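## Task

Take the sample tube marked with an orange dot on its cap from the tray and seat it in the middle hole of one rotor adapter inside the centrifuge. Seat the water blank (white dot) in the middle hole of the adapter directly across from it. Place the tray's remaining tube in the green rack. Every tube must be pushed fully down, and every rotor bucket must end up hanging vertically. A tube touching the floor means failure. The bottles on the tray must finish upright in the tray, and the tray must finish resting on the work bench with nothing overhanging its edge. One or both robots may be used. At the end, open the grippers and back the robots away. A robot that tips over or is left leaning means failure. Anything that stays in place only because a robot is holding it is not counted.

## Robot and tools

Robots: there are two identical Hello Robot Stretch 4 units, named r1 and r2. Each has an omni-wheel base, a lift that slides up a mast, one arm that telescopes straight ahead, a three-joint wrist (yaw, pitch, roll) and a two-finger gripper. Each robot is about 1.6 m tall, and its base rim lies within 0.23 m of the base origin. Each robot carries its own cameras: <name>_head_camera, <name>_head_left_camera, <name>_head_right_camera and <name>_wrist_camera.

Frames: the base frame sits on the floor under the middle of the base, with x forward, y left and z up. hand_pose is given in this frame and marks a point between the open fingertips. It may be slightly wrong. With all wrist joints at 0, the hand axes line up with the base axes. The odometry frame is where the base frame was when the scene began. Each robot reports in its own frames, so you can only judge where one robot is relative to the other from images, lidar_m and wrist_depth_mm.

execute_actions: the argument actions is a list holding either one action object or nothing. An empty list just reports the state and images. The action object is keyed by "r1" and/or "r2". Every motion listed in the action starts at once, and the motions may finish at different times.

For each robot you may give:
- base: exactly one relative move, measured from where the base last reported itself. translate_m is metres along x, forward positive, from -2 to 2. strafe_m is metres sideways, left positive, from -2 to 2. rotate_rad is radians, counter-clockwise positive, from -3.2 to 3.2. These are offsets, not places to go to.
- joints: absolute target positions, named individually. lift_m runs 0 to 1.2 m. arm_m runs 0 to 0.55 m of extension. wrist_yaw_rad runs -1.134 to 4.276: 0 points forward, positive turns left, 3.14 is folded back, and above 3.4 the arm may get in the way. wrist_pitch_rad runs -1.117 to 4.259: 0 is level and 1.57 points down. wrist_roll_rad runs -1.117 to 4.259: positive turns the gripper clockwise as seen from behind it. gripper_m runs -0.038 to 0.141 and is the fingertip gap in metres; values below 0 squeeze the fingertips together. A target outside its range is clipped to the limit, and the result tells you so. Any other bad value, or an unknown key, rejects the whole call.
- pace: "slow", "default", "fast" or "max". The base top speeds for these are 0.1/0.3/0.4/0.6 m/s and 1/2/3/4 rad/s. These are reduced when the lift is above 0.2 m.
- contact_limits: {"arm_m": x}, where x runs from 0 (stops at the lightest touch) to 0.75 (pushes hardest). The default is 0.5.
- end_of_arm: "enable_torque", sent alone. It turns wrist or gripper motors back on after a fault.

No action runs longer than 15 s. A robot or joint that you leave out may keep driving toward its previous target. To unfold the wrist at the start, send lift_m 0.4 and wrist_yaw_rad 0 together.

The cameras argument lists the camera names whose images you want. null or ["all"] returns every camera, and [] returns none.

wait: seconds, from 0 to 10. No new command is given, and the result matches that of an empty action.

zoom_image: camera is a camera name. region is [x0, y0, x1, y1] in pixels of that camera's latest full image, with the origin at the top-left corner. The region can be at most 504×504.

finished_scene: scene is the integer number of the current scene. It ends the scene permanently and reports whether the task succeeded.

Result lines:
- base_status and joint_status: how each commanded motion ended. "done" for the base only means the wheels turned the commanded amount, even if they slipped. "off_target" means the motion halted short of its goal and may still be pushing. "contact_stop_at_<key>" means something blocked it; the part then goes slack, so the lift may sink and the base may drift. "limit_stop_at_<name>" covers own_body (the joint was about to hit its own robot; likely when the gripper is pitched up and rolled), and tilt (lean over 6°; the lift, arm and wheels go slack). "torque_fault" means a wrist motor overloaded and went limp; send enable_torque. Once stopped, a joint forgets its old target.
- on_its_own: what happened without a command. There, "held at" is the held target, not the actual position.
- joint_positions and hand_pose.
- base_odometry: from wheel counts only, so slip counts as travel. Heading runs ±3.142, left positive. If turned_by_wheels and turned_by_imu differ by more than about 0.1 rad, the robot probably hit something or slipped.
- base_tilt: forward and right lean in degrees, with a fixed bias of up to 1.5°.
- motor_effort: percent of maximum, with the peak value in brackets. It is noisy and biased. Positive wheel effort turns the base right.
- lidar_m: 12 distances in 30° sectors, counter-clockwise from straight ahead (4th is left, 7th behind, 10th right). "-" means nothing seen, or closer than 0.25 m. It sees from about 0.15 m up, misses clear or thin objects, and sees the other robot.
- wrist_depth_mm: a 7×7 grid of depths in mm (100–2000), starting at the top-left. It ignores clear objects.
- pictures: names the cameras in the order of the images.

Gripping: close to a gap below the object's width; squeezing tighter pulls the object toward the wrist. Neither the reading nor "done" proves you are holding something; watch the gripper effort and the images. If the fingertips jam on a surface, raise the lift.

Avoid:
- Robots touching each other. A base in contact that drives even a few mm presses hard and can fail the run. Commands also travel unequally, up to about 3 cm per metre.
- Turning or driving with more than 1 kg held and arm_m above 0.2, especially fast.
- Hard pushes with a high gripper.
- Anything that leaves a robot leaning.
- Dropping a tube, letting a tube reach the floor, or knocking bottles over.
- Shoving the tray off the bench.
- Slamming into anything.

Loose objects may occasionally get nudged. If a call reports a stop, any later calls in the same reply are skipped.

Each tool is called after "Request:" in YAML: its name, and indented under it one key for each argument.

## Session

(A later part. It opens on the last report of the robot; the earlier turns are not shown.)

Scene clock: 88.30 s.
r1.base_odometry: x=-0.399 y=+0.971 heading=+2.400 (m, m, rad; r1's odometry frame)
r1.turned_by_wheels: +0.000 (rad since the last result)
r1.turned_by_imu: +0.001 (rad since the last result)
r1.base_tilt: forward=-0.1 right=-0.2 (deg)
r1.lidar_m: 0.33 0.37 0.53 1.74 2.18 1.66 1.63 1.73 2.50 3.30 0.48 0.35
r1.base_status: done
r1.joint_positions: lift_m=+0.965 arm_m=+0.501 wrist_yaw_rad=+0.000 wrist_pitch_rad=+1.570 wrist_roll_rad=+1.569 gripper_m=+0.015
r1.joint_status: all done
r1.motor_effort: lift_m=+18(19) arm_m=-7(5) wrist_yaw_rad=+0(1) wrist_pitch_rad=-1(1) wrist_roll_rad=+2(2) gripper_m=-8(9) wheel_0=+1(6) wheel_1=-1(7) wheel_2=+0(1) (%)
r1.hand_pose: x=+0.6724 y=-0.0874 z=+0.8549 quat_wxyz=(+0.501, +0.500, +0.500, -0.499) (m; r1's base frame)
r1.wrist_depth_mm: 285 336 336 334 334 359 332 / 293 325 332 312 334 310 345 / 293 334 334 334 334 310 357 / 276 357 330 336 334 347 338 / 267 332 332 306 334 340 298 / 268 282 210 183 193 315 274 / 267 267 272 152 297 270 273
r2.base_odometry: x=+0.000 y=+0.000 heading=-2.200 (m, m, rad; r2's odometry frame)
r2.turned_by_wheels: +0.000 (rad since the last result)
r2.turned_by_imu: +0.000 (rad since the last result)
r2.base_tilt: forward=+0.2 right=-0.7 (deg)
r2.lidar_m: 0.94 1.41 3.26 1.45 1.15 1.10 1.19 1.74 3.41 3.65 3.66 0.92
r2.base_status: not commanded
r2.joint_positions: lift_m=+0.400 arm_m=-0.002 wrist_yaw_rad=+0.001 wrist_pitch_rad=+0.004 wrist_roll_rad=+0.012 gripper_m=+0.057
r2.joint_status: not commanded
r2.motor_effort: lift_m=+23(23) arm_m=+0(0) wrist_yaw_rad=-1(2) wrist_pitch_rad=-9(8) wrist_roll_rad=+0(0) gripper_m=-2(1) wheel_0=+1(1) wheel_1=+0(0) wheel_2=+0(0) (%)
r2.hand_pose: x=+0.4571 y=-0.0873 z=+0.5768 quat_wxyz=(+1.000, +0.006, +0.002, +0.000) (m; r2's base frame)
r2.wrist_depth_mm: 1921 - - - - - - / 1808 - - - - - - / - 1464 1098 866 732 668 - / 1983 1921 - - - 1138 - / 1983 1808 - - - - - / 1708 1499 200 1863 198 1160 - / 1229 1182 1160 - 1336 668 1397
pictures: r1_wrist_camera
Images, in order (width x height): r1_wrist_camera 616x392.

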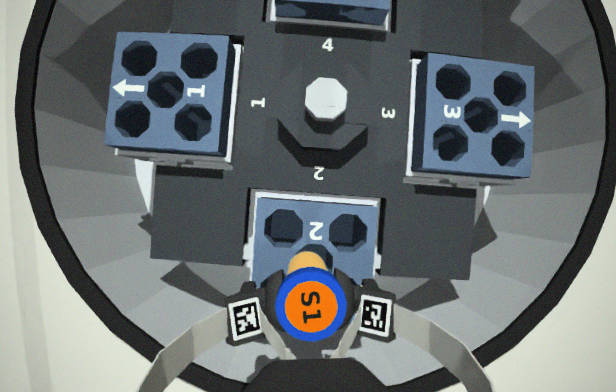

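Request:
execute_actions:
  actions:
    - {"r1":{"joints":{"arm_m":0.497,"lift_m":0.91},"pace":"slow"}}
  cameras: ["r1_wrist_camera"]

Scene clock: 93.57 s.
r1.base_odometry: x=-0.399 y=+0.971 heading=+2.400 (m, m, rad; r1's odometry frame)
r1.turned_by_wheels: +0.000 (rad since the last result)
r1.turned_by_imu: +0.001 (rad since the last result)
r1.base_tilt: forward=-0.2 right=-0.2 (deg)
r1.lidar_m: 0.33 0.36 0.52 1.78 2.20 1.68 1.62 1.71 2.52 3.30 0.47 0.34
r1.base_status: not commanded
r1.joint_positions: lift_m=+0.910 arm_m=+0.498 wrist_yaw_rad=+0.000 wrist_pitch_rad=+1.570 wrist_roll_rad=+1.569 gripper_m=+0.015
r1.joint_status: all done
r1.motor_effort: lift_m=+18(18) arm_m=-7(9) wrist_yaw_rad=+2(0) wrist_pitch_rad=-2(1) wrist_roll_rad=+2(1) gripper_m=-7(8) wheel_0=+1(1) wheel_1=-1(1) wheel_2=+0(0) (%)
r1.hand_pose: x=+0.6693 y=-0.0874 z=+0.7999 quat_wxyz=(+0.500, +0.500, +0.500, -0.500) (m; r1's base frame)
r1.wrist_depth_mm: 276 256 277 279 279 270 312 / 267 253 277 257 281 254 262 / 279 277 278 279 279 255 263 / 281 276 277 279 279 278 312 / 252 274 276 250 278 282 297 / 219 285 209 183 193 297 254 / 211 224 271 152 287 229 -
r2.base_odometry: x=+0.000 y=+0.000 heading=-2.200 (m, m, rad; r2's odometry frame)
r2.turned_by_wheels: +0.000 (rad since the last result)
r2.turned_by_imu: +0.000 (rad since the last result)
r2.base_tilt: forward=+0.2 right=-0.5 (deg)
r2.lidar_m: 0.95 1.38 3.20 1.44 1.13 1.11 1.19 1.75 3.41 3.67 3.66 0.92
r2.base_status: not commanded
r2.joint_positions: lift_m=+0.400 arm_m=-0.002 wrist_yaw_rad=+0.001 wrist_pitch_rad=+0.004 wrist_roll_rad=+0.012 gripper_m=+0.057
r2.joint_status: not commanded
r2.motor_effort: lift_m=+22(23) arm_m=-1(0) wrist_yaw_rad=-3(2) wrist_pitch_rad=-8(9) wrist_roll_rad=+0(1) gripper_m=-3(7) wheel_0=+1(1) wheel_1=+0(0) wheel_2=+0(0) (%)
r2.hand_pose: x=+0.4571 y=-0.0873 z=+0.5768 quat_wxyz=(+1.000, +0.006, +0.002, +0.000) (m; r2's base frame)
r2.wrist_depth_mm: 1983 - - - - - - / 1863 - - - - - - / - 1464 1118 854 732 661 - / 1983 1921 - - - 1160 - / 1983 1863 - - - - - / 1661 1499 200 1863 198 1138 - / 1255 1182 1160 - 1366 668 1397
pictures: r1_wrist_camera
Images, in order (width x height): r1_wrist_camera 616x392.

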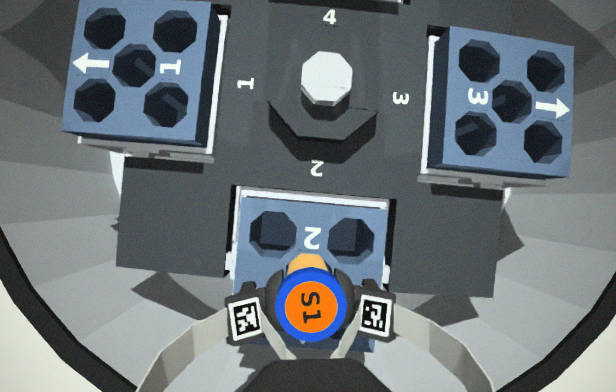

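Inserted about 5 cm. Slightly lower, then release.

Request:
execute_actions:
  actions:
    - {"r1":{"joints":{"lift_m":0.885},"pace":"slow"}}
  cameras: []

Request:
execute_actions:
  actions:
    - {"r1":{"joints":{"gripper_m":0.07}}}
  cameras: []

Request:
execute_actions:
  actions:
    - {"r1":{"joints":{"lift_m":1.0}}}
  cameras: ["r1_wrist_camera"]

Scene clock: 98.33 s.
r1.base_odometry: x=-0.399 y=+0.971 heading=+2.401 (m, m, rad; r1's odometry frame)
r1.turned_by_wheels: +0.001 (rad since the last result)
r1.turned_by_imu: +0.002 (rad since the last result)
r1.base_tilt: forward=+0.0 right=-0.2 (deg)
r1.lidar_m: 0.33 0.35 0.52 1.76 2.19 1.69 1.62 1.73 2.49 3.29 0.46 0.34
r1.base_status: not commanded
r1.joint_positions: lift_m=+0.886 arm_m=+0.498 wrist_yaw_rad=+0.000 wrist_pitch_rad=+1.569 wrist_roll_rad=+1.569 gripper_m=+0.015
r1.joint_status: all done
r1.motor_effort: lift_m=+5(17) arm_m=-7(7) wrist_yaw_rad=+0(2) wrist_pitch_rad=+3(6) wrist_roll_rad=+1(2) gripper_m=-1(13) wheel_0=+5(5) wheel_1=+0(1) wheel_2=+4(3) (%)
r1.hand_pose: x=+0.6697 y=-0.0874 z=+0.7759 quat_wxyz=(+0.501, +0.500, +0.500, -0.499) (m; r1's base frame)
r1.wrist_depth_mm: 255 238 262 241 262 249 - / 258 241 260 241 263 241 242 / 277 259 260 263 260 237 236 / 273 260 260 260 262 262 315 / 243 260 260 233 263 260 300 / 212 274 197 181 191 289 255 / 193 211 265 151 279 236 -
r2.base_odometry: x=+0.000 y=+0.000 heading=-2.200 (m, m, rad; r2's odometry frame)
r2.turned_by_wheels: +0.000 (rad since the last result)
r2.turned_by_imu: +0.000 (rad since the last result)
r2.base_tilt: forward=+0.2 right=-0.6 (deg)
r2.lidar_m: 0.95 1.41 3.24 1.47 1.15 1.09 1.18 1.78 3.43 3.65 3.63 0.91
r2.base_status: not commanded
r2.joint_positions: lift_m=+0.400 arm_m=-0.002 wrist_yaw_rad=+0.001 wrist_pitch_rad=+0.004 wrist_roll_rad=+0.012 gripper_m=+0.057
r2.joint_status: not commanded
r2.motor_effort: lift_m=+22(23) arm_m=+0(0) wrist_yaw_rad=-1(1) wrist_pitch_rad=-8(8) wrist_roll_rad=+1(0) gripper_m=-3(2) wheel_0=+1(1) wheel_1=+1(1) wheel_2=+0(0) (%)
r2.hand_pose: x=+0.4571 y=-0.0873 z=+0.5768 quat_wxyz=(+1.000, +0.006, +0.002, +0.000) (m; r2's base frame)
r2.wrist_depth_mm: 1983 - - - - - - / 1808 - - - - - - / - 1464 1118 854 732 661 - / 1983 1863 - - - 1182 - / 1983 1863 - - - - - / 1708 1499 200 1863 198 1160 - / 1255 1182 1160 - 1366 676 1366
pictures: none
No camera images: the call's "cameras" was empty. Leave "cameras" out to get every camera's image.

Scene clock: 99.67 s.
r1.base_odometry: x=-0.399 y=+0.971 heading=+2.401 (m, m, rad; r1's odometry frame)
r1.turned_by_wheels: +0.000 (rad since the last result)
r1.turned_by_imu: +0.001 (rad since the last result)
r1.base_tilt: forward=-0.2 right=-0.3 (deg)
r1.lidar_m: 0.32 0.35 0.54 1.76 2.20 1.66 1.63 1.74 2.52 3.30 0.46 0.34
r1.base_status: not commanded
r1.joint_positions: lift_m=+0.886 arm_m=+0.498 wrist_yaw_rad=+0.000 wrist_pitch_rad=+1.568 wrist_roll_rad=+1.570 gripper_m=+0.070
r1.joint_status: all done
r1.motor_effort: lift_m=+5(6) arm_m=-7(7) wrist_yaw_rad=-2(1) wrist_pitch_rad=+4(4) wrist_roll_rad=+1(2) gripper_m=+0(6) wheel_0=+6(6) wheel_1=+0(0) wheel_2=+4(4) (%)
r1.hand_pose: x=+0.6699 y=-0.0874 z=+0.7759 quat_wxyz=(+0.501, +0.500, +0.500, -0.499) (m; r1's base frame)
r1.wrist_depth_mm: 263 241 262 243 263 250 - / 257 237 262 242 263 242 244 / 286 267 262 260 263 238 238 / 271 262 262 257 262 264 315 / 243 263 263 235 264 263 301 / 210 273 213 182 192 289 255 / 195 210 262 154 277 236 -
r2.base_odometry: x=+0.000 y=+0.000 heading=-2.200 (m, m, rad; r2's odometry frame)
r2.turned_by_wheels: +0.000 (rad since the last result)
r2.turned_by_imu: +0.000 (rad since the last result)
r2.base_tilt: forward=+0.2 right=-0.6 (deg)
r2.lidar_m: 0.95 1.40 3.22 1.48 1.14 1.11 1.17 1.76 3.42 3.67 3.66 0.93
r2.base_status: not commanded
r2.joint_positions: lift_m=+0.400 arm_m=-0.002 wrist_yaw_rad=+0.001 wrist_pitch_rad=+0.004 wrist_roll_rad=+0.012 gripper_m=+0.057
r2.joint_status: not commanded
r2.motor_effort: lift_m=+23(23) arm_m=+0(0) wrist_yaw_rad=-2(3) wrist_pitch_rad=-8(8) wrist_roll_rad=-2(1) gripper_m=-4(4) wheel_0=+1(0) wheel_1=+1(1) wheel_2=+0(0) (%)
r2.hand_pose: x=+0.4571 y=-0.0873 z=+0.5768 quat_wxyz=(+1.000, +0.006, +0.002, +0.000) (m; r2's base frame)
r2.wrist_depth_mm: 1921 - - - - - - / 1863 - - - - - - / - 1499 1118 854 732 661 - / 1983 1863 - - - 1182 - / 1983 1921 - - - - - / 1708 1499 200 1808 198 1160 - / 1229 1182 1160 - 1336 668 1397
pictures: none
No camera images: the call's "cameras" was empty. Leave "cameras" out to get every camera's image.

Scene clock: 101.20 s.
r1.base_odometry: x=-0.399 y=+0.971 heading=+2.400 (m, m, rad; r1's odometry frame)
r1.turned_by_wheels: -0.001 (rad since the last result)
r1.turned_by_imu: +0.000 (rad since the last result)
r1.base_tilt: forward=-0.1 right=-0.1 (deg)
r1.lidar_m: 0.32 0.35 0.52 1.76 2.19 1.68 1.63 1.72 2.51 3.30 0.47 0.32
r1.base_status: not commanded
r1.joint_positions: lift_m=+1.000 arm_m=+0.498 wrist_yaw_rad=+0.000 wrist_pitch_rad=+1.570 wrist_roll_rad=+1.570 gripper_m=+0.070
r1.joint_status: all done
r1.motor_effort: lift_m=+23(24) arm_m=-7(7) wrist_yaw_rad=-2(1) wrist_pitch_rad=+0(6) wrist_roll_rad=+0(1) gripper_m=-3(0) wheel_0=+2(6) wheel_1=+0(1) wheel_2=+0(4) (%)
r1.hand_pose: x=+0.6694 y=-0.0874 z=+0.8895 quat_wxyz=(+0.501, +0.500, +0.500, -0.499) (m; r1's base frame)
r1.wrist_depth_mm: 301 387 370 368 373 377 325 / 301 355 364 349 368 351 343 / 303 368 368 347 370 351 351 / 301 389 368 366 370 397 332 / 301 359 368 342 373 370 314 / 303 303 211 392 198 312 309 / 301 303 303 145 307 309 307
r2.base_odometry: x=+0.000 y=+0.000 heading=-2.200 (m, m, rad; r2's odometry frame)
r2.turned_by_wheels: +0.000 (rad since the last result)
r2.turned_by_imu: +0.000 (rad since the last result)
r2.base_tilt: forward=+0.2 right=-0.6 (deg)
r2.lidar_m: 0.94 1.41 3.22 1.47 1.12 1.11 1.17 1.75 3.41 3.64 3.66 0.90
r2.base_status: not commanded
r2.joint_positions: lift_m=+0.400 arm_m=-0.002 wrist_yaw_rad=+0.001 wrist_pitch_rad=+0.004 wrist_roll_rad=+0.012 gripper_m=+0.057
r2.joint_status: not commanded
r2.motor_effort: lift_m=+23(22) arm_m=+0(0) wrist_yaw_rad=-1(2) wrist_pitch_rad=-9(8) wrist_roll_rad=-1(1) gripper_m=-7(6) wheel_0=+1(1) wheel_1=+0(0) wheel_2=+0(0) (%)
r2.hand_pose: x=+0.4571 y=-0.0873 z=+0.5768 quat_wxyz=(+1.000, +0.006, +0.002, +0.000) (m; r2's base frame)
r2.wrist_depth_mm: 1983 - - - - - - / 1808 - - - - - - / - 1499 1098 866 732 661 - / 1921 1863 - - - 1160 - / 1983 1863 - - - - - / 1708 1499 200 1863 198 1160 - / 1229 1205 1138 - 1336 676 1397
pictures: r1_wrist_camera
Images, in order (width x height): r1_wrist_camera 616x392.

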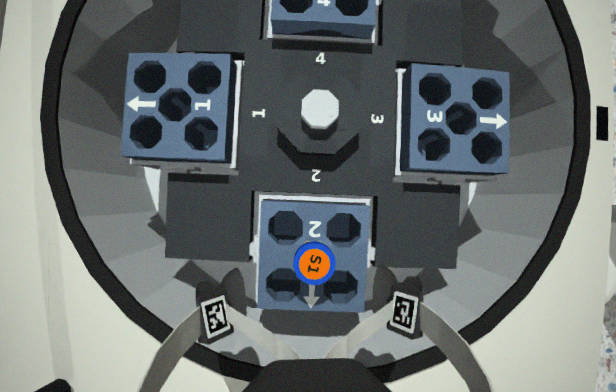

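Request:
execute_actions:
  actions:
    - {"r1":{"base":{"strafe_m":1.044},"joints":{"lift_m":1.1,"arm_m":0.486}}}
  cameras: []

Request:
execute_actions:
  actions:
    - {"r1":{"base":{"translate_m":0.1}}}
  cameras: ["r1_wrist_camera"]

Scene clock: 122.27 s.
r1.base_odometry: x=-1.104 y=+0.201 heading=+2.400 (m, m, rad; r1's odometry frame)
r1.turned_by_wheels: +0.000 (rad since the last result)
r1.turned_by_imu: +0.001 (rad since the last result)
r1.base_tilt: forward=+0.0 right=-0.1 (deg)
r1.lidar_m: 0.39 0.43 0.61 4.40 2.10 1.60 1.56 1.68 2.44 1.32 0.56 0.42
r1.base_status: done
r1.joint_positions: lift_m=+1.100 arm_m=+0.487 wrist_yaw_rad=+0.000 wrist_pitch_rad=+1.570 wrist_roll_rad=+1.570 gripper_m=+0.070
r1.joint_status: all done
r1.motor_effort: lift_m=+23(24) arm_m=-7(8) wrist_yaw_rad=-2(2) wrist_pitch_rad=-1(1) wrist_roll_rad=+1(1) gripper_m=-2(4) wheel_0=+0(12) wheel_1=+0(9) wheel_2=+0(2) (%)
r1.hand_pose: x=+0.6584 y=-0.0874 z=+0.9895 quat_wxyz=(+0.501, +0.500, +0.500, -0.499) (m; r1's base frame)
r1.wrist_depth_mm: 445 445 452 455 455 459 1229 / 449 449 452 452 452 455 1255 / 445 445 452 452 449 459 1229 / 439 442 445 449 455 452 1008 / 442 445 418 309 455 455 1025 / 442 442 211 445 198 455 1025 / 445 442 413 145 452 452 1255
r2.base_odometry: x=+0.000 y=+0.000 heading=-2.200 (m, m, rad; r2's odometry frame)
r2.turned_by_wheels: +0.000 (rad since the last result)
r2.turned_by_imu: -0.001 (rad since the last result)
r2.base_tilt: forward=+0.2 right=-0.6 (deg)
r2.lidar_m: 0.95 1.39 3.23 1.46 1.13 1.09 1.21 1.78 3.41 3.67 3.66 0.91
r2.base_status: not commanded
r2.joint_positions: lift_m=+0.400 arm_m=-0.002 wrist_yaw_rad=+0.001 wrist_pitch_rad=+0.004 wrist_roll_rad=+0.012 gripper_m=+0.057
r2.joint_status: not commanded
r2.motor_effort: lift_m=+22(22) arm_m=+0(0) wrist_yaw_rad=-2(3) wrist_pitch_rad=-9(8) wrist_roll_rad=-1(1) gripper_m=-1(1) wheel_0=+1(1) wheel_1=+0(0) wheel_2=+0(0) (%)
r2.hand_pose: x=+0.4571 y=-0.0873 z=+0.5768 quat_wxyz=(+1.000, +0.006, +0.002, +0.000) (m; r2's base frame)
r2.wrist_depth_mm: 1921 - - - - - - / 1863 - - - - - - / - 1499 1098 854 732 661 - / - 1921 - - - 1160 - / 1863 1863 - - - - - / 1708 1499 200 1808 198 1182 - / 1229 1205 1138 - 1397 668 1430
pictures: none
No camera images: the call's "cameras" was empty. Leave "cameras" out to get every camera's image.

Scene clock: 123.80 s.
r1.base_odometry: x=-1.177 y=+0.269 heading=+2.400 (m, m, rad; r1's odometry frame)
r1.turned_by_wheels: +0.000 (rad since the last result)
r1.turned_by_imu: +0.000 (rad since the last result)
r1.base_tilt: forward=-0.2 right=-0.1 (deg)
r1.lidar_m: 0.30 0.33 0.47 4.38 2.22 1.72 1.66 1.79 2.58 1.00 0.43 0.32
r1.base_status: done
r1.joint_positions: lift_m=+1.100 arm_m=+0.487 wrist_yaw_rad=+0.000 wrist_pitch_rad=+1.570 wrist_roll_rad=+1.570 gripper_m=+0.070
r1.joint_status: not commanded
r1.motor_effort: lift_m=+23(23) arm_m=-7(7) wrist_yaw_rad=-1(1) wrist_pitch_rad=+0(0) wrist_roll_rad=+1(1) gripper_m=-2(0) wheel_0=-1(7) wheel_1=-1(9) wheel_2=+2(7) (%)
r1.hand_pose: x=+0.6584 y=-0.0874 z=+0.9895 quat_wxyz=(+0.501, +0.500, +0.500, -0.499) (m; r1's base frame)
r1.wrist_depth_mm: 449 449 449 449 452 455 452 / 445 449 445 449 452 452 462 / 445 445 449 449 455 452 455 / 449 445 449 445 452 455 452 / 445 449 445 418 370 309 455 / 445 445 211 445 198 452 452 / 442 418 445 145 449 452 459
r2.base_odometry: x=+0.000 y=+0.000 heading=-2.200 (m, m, rad; r2's odometry frame)
r2.turned_by_wheels: +0.000 (rad since the last result)
r2.turned_by_imu: +0.000 (rad since the last result)
r2.base_tilt: forward=+0.1 right=-0.6 (deg)
r2.lidar_m: 0.92 1.37 3.21 1.48 1.14 1.11 1.19 1.75 3.40 3.65 3.65 0.92
r2.base_status: not commanded
r2.joint_positions: lift_m=+0.400 arm_m=-0.002 wrist_yaw_rad=+0.001 wrist_pitch_rad=+0.004 wrist_roll_rad=+0.012 gripper_m=+0.057
r2.joint_status: not commanded
r2.motor_effort: lift_m=+22(23) arm_m=+0(0) wrist_yaw_rad=-1(3) wrist_pitch_rad=-8(8) wrist_roll_rad=-3(1) gripper_m=+0(3) wheel_0=+1(1) wheel_1=+1(1) wheel_2=+0(0) (%)
r2.hand_pose: x=+0.4571 y=-0.0873 z=+0.5768 quat_wxyz=(+1.000, +0.006, +0.002, +0.000) (m; r2's base frame)
r2.wrist_depth_mm: 1921 - - - - - - / 1863 - - - - - - / - 1464 1078 854 732 661 - / 1983 1863 - - - 1160 - / 1983 1863 - - - - - / 1661 1499 200 1756 198 1182 - / 1229 1205 1160 - 1366 668 1397
pictures: r1_wrist_camera
Images, in order (width x height): r1_wrist_camera 616x392.

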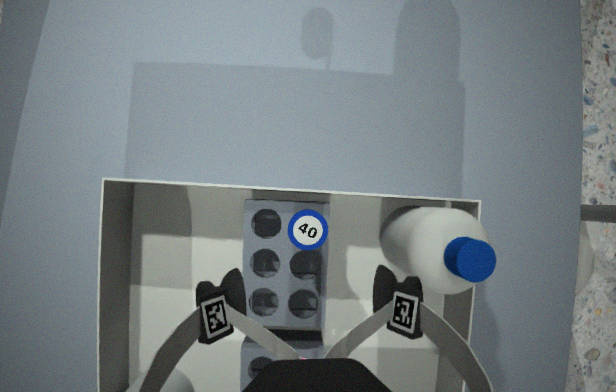

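Request:
execute_actions:
  actions:
    - {"r1":{"base":{"strafe_m":-0.02},"joints":{"lift_m":0.99,"gripper_m":0.055}}}
  cameras: ["r1_wrist_camera"]

Scene clock: 129.07 s.
r1.base_odometry: x=-1.164 y=+0.284 heading=+2.400 (m, m, rad; r1's odometry frame)
r1.turned_by_wheels: +0.000 (rad since the last result)
r1.turned_by_imu: +0.001 (rad since the last result)
r1.base_tilt: forward=-0.2 right=-0.2 (deg)
r1.lidar_m: 0.29 0.31 0.47 4.41 2.22 1.70 1.67 1.77 2.58 0.99 0.42 0.33
r1.base_status: done
r1.joint_positions: lift_m=+0.990 arm_m=+0.487 wrist_yaw_rad=+0.000 wrist_pitch_rad=+1.570 wrist_roll_rad=+1.570 gripper_m=+0.055
r1.joint_status: all done
r1.motor_effort: lift_m=+18(22) arm_m=-7(7) wrist_yaw_rad=-2(2) wrist_pitch_rad=-1(0) wrist_roll_rad=+2(1) gripper_m=-1(6) wheel_0=-1(4) wheel_1=+0(6) wheel_2=+1(1) (%)
r1.hand_pose: x=+0.6584 y=-0.0874 z=+0.8799 quat_wxyz=(+0.501, +0.500, +0.500, -0.499) (m; r1's base frame)
r1.wrist_depth_mm: 338 340 340 343 343 345 347 / 338 336 340 345 343 345 345 / 336 340 340 342 343 343 349 / 336 338 343 340 343 347 347 / 294 332 334 279 338 247 281 / 294 334 211 278 200 202 180 / 294 334 332 145 340 200 -
r2.base_odometry: x=+0.000 y=+0.000 heading=-2.200 (m, m, rad; r2's odometry frame)
r2.turned_by_wheels: +0.000 (rad since the last result)
r2.turned_by_imu: +0.000 (rad since the last result)
r2.base_tilt: forward=+0.1 right=-0.6 (deg)
r2.lidar_m: 0.97 1.39 3.22 1.46 1.13 1.10 1.18 1.78 3.41 3.65 3.66 0.89
r2.base_status: not commanded
r2.joint_positions: lift_m=+0.400 arm_m=-0.002 wrist_yaw_rad=+0.001 wrist_pitch_rad=+0.004 wrist_roll_rad=+0.012 gripper_m=+0.057
r2.joint_status: not commanded
r2.motor_effort: lift_m=+23(23) arm_m=+0(0) wrist_yaw_rad=-2(1) wrist_pitch_rad=-9(8) wrist_roll_rad=+0(1) gripper_m=-2(3) wheel_0=+1(1) wheel_1=+0(0) wheel_2=+0(0) (%)
r2.hand_pose: x=+0.4571 y=-0.0873 z=+0.5768 quat_wxyz=(+1.000, +0.006, +0.002, +0.000) (m; r2's base frame)
r2.wrist_depth_mm: 1921 - - - - - - / 1863 - - - - - - / - 1499 1118 866 732 668 - / 1983 1921 - - - 1182 - / 1983 1863 - - - - - / 1708 1537 200 1756 199 1182 - / 1255 1205 1160 - 1336 676 1397
pictures: r1_wrist_camera
Images, in order (width x height): r1_wrist_camera 616x392.

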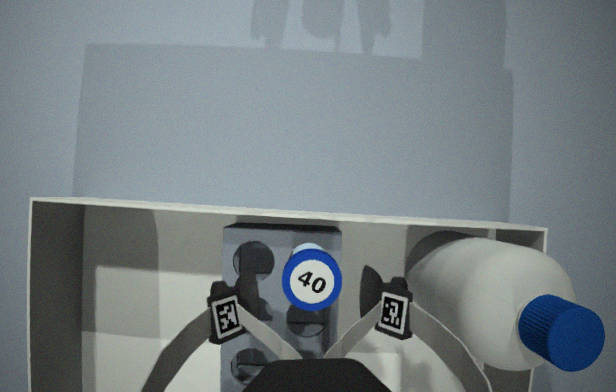

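Request:
execute_actions:
  actions:
    - {"r1":{"base":{"strafe_m":-0.004},"joints":{"lift_m":0.96}}}
  cameras: []

Request:
execute_actions:
  actions:
    - {"r1":{"joints":{"gripper_m":0.015}}}
  cameras: []

Request:
execute_actions:
  actions:
    - {"r1":{"joints":{"lift_m":1.2}}}
  cameras: ["r1_wrist_camera"]

Scene clock: 135.10 s.
r1.base_odometry: x=-1.161 y=+0.287 heading=+2.401 (m, m, rad; r1's odometry frame)
r1.turned_by_wheels: +0.000 (rad since the last result)
r1.turned_by_imu: +0.001 (rad since the last result)
r1.base_tilt: forward=+0.0 right=-0.1 (deg)
r1.lidar_m: 0.30 0.32 0.47 4.41 2.20 1.71 1.66 1.76 2.56 0.98 0.42 0.33
r1.base_status: done
r1.joint_positions: lift_m=+0.960 arm_m=+0.487 wrist_yaw_rad=+0.000 wrist_pitch_rad=+1.570 wrist_roll_rad=+1.570 gripper_m=+0.055
r1.joint_status: all done
r1.motor_effort: lift_m=+18(18) arm_m=-7(7) wrist_yaw_rad=+1(1) wrist_pitch_rad=+0(1) wrist_roll_rad=+1(0) gripper_m=-4(3) wheel_0=+2(2) wheel_1=+1(4) wheel_2=+1(0) (%)
r1.hand_pose: x=+0.6584 y=-0.0874 z=+0.8499 quat_wxyz=(+0.501, +0.500, +0.500, -0.499) (m; r1's base frame)
r1.wrist_depth_mm: 309 310 310 312 314 317 317 / 309 309 312 312 312 317 315 / 307 309 309 310 312 314 317 / 310 310 310 310 314 315 315 / 293 307 307 249 310 250 265 / 294 306 210 187 199 189 170 / 294 306 265 145 310 171 -
r2.base_odometry: x=+0.000 y=+0.000 heading=-2.200 (m, m, rad; r2's odometry frame)
r2.turned_by_wheels: +0.000 (rad since the last result)
r2.turned_by_imu: +0.000 (rad since the last result)
r2.base_tilt: forward=+0.2 right=-0.5 (deg)
r2.lidar_m: 0.96 1.41 3.21 1.50 1.13 1.11 1.19 1.77 3.41 3.68 3.67 0.91
r2.base_status: not commanded
r2.joint_positions: lift_m=+0.400 arm_m=-0.002 wrist_yaw_rad=+0.001 wrist_pitch_rad=+0.004 wrist_roll_rad=+0.012 gripper_m=+0.057
r2.joint_status: not commanded
r2.motor_effort: lift_m=+23(23) arm_m=+0(0) wrist_yaw_rad=-3(3) wrist_pitch_rad=-8(9) wrist_roll_rad=+1(1) gripper_m=+2(5) wheel_0=+0(1) wheel_1=+1(0) wheel_2=+0(0) (%)
r2.hand_pose: x=+0.4571 y=-0.0873 z=+0.5768 quat_wxyz=(+1.000, +0.006, +0.002, +0.000) (m; r2's base frame)
r2.wrist_depth_mm: 1983 - - - - - - / 1863 - - - - - - / - 1464 1098 854 741 661 - / 1983 1921 - - - 1182 - / 1983 1863 - - - - - / 1708 1537 200 1808 199 1160 - / 1229 1182 1160 - 1336 668 1397
pictures: none
No camera images: the call's "cameras" was empty. Leave "cameras" out to get every camera's image.

Scene clock: 136.30 s.
r1.base_odometry: x=-1.161 y=+0.287 heading=+2.401 (m, m, rad; r1's odometry frame)
r1.turned_by_wheels: +0.000 (rad since the last result)
r1.turned_by_imu: +0.000 (rad since the last result)
r1.base_tilt: forward=-0.3 right=-0.1 (deg)
r1.lidar_m: 0.28 0.32 0.45 4.40 2.22 1.73 1.65 1.76 2.55 0.98 0.41 0.31
r1.base_status: not commanded
r1.joint_positions: lift_m=+0.960 arm_m=+0.487 wrist_yaw_rad=+0.000 wrist_pitch_rad=+1.570 wrist_roll_rad=+1.570 gripper_m=+0.015
r1.joint_status: all done
r1.motor_effort: lift_m=+18(18) arm_m=-7(7) wrist_yaw_rad=-1(0) wrist_pitch_rad=+0(1) wrist_roll_rad=+1(1) gripper_m=-10(10) wheel_0=+2(2) wheel_1=+1(1) wheel_2=+1(1) (%)
r1.hand_pose: x=+0.6584 y=-0.0874 z=+0.8499 quat_wxyz=(+0.501, +0.500, +0.500, -0.499) (m; r1's base frame)
r1.wrist_depth_mm: 309 310 310 312 317 315 315 / 309 307 310 312 314 314 314 / 307 309 310 312 312 314 317 / 307 309 309 310 312 314 315 / 293 304 306 249 309 250 264 / 294 306 211 183 193 190 170 / 296 306 247 153 309 172 -
r2.base_odometry: x=+0.000 y=+0.000 heading=-2.200 (m, m, rad; r2's odometry frame)
r2.turned_by_wheels: +0.000 (rad since the last result)
r2.turned_by_imu: +0.000 (rad since the last result)
r2.base_tilt: forward=+0.1 right=-0.6 (deg)
r2.lidar_m: 0.95 1.42 3.21 1.48 1.14 1.10 1.19 1.74 3.41 3.62 3.66 0.91
r2.base_status: not commanded
r2.joint_positions: lift_m=+0.400 arm_m=-0.002 wrist_yaw_rad=+0.001 wrist_pitch_rad=+0.004 wrist_roll_rad=+0.012 gripper_m=+0.057
r2.joint_status: not commanded
r2.motor_effort: lift_m=+23(23) arm_m=+0(0) wrist_yaw_rad=-2(2) wrist_pitch_rad=-8(9) wrist_roll_rad=-2(1) gripper_m=-1(3) wheel_0=+1(1) wheel_1=+1(1) wheel_2=+0(0) (%)
r2.hand_pose: x=+0.4571 y=-0.0873 z=+0.5768 quat_wxyz=(+1.000, +0.006, +0.002, +0.000) (m; r2's base frame)
r2.wrist_depth_mm: 1863 - - - - - - / 1808 - - - - - - / - 1430 1098 842 732 654 - / 1921 1863 - - - 1182 - / 1921 1863 - - - - - / 1708 1537 200 1756 198 1160 - / 1255 1205 1182 - 1366 676 1397
pictures: none
No camera images: the call's "cameras" was empty. Leave "cameras" out to get every camera's image.

Scene clock: 138.37 s.
r1.base_odometry: x=-1.161 y=+0.287 heading=+2.401 (m, m, rad; r1's odometry frame)
r1.turned_by_wheels: +0.000 (rad since the last result)
r1.turned_by_imu: +0.001 (rad since the last result)
r1.base_tilt: forward=-0.2 right=-0.2 (deg)
r1.lidar_m: 0.29 0.32 0.46 4.41 2.24 1.73 1.66 1.77 2.58 0.97 0.41 0.32
r1.base_status: not commanded
r1.joint_positions: lift_m=+1.199 arm_m=+0.487 wrist_yaw_rad=+0.000 wrist_pitch_rad=+1.570 wrist_roll_rad=+1.570 gripper_m=+0.015
r1.joint_status: all done
r1.motor_effort: lift_m=+23(25) arm_m=-7(7) wrist_yaw_rad=+1(1) wrist_pitch_rad=-1(0) wrist_roll_rad=+1(1) gripper_m=-4(11) wheel_0=+2(2) wheel_1=+1(1) wheel_2=+1(1) (%)
r1.hand_pose: x=+0.6584 y=-0.0874 z=+1.0889 quat_wxyz=(+0.501, +0.500, +0.500, -0.499) (m; r1's base frame)
r1.wrist_depth_mm: 549 549 549 544 549 564 1308 / 549 544 549 554 559 554 1336 / 539 544 544 554 549 559 1336 / 544 539 544 544 549 554 1098 / 549 544 554 492 421 554 1098 / 549 539 210 183 193 549 1281 / 539 539 500 153 549 549 1308
r2.base_odometry: x=+0.000 y=+0.000 heading=-2.200 (m, m, rad; r2's odometry frame)
r2.turned_by_wheels: +0.000 (rad since the last result)
r2.turned_by_imu: +0.000 (rad since the last result)
r2.base_tilt: forward=+0.1 right=-0.6 (deg)
r2.lidar_m: 0.95 1.40 3.24 1.43 1.14 1.11 1.21 1.76 3.40 3.64 3.66 0.91
r2.base_status: not commanded
r2.joint_positions: lift_m=+0.400 arm_m=-0.002 wrist_yaw_rad=+0.001 wrist_pitch_rad=+0.004 wrist_roll_rad=+0.012 gripper_m=+0.057
r2.joint_status: not commanded
r2.motor_effort: lift_m=+23(23) arm_m=+0(0) wrist_yaw_rad=-1(3) wrist_pitch_rad=-8(9) wrist_roll_rad=+0(0) gripper_m=-1(6) wheel_0=+1(0) wheel_1=+1(0) wheel_2=+0(0) (%)
r2.hand_pose: x=+0.4571 y=-0.0873 z=+0.5768 quat_wxyz=(+1.000, +0.006, +0.002, +0.000) (m; r2's base frame)
r2.wrist_depth_mm: 1921 - - - - - - / 1863 - - - - - - / - 1464 1098 866 732 661 - / 1921 1921 - - - 1160 - / 1983 1808 - - - - - / 1708 1499 200 1808 198 1182 - / 1255 1205 1160 - 1308 668 1430
pictures: r1_wrist_camera
Images, in order (width x height): r1_wrist_camera 616x392.

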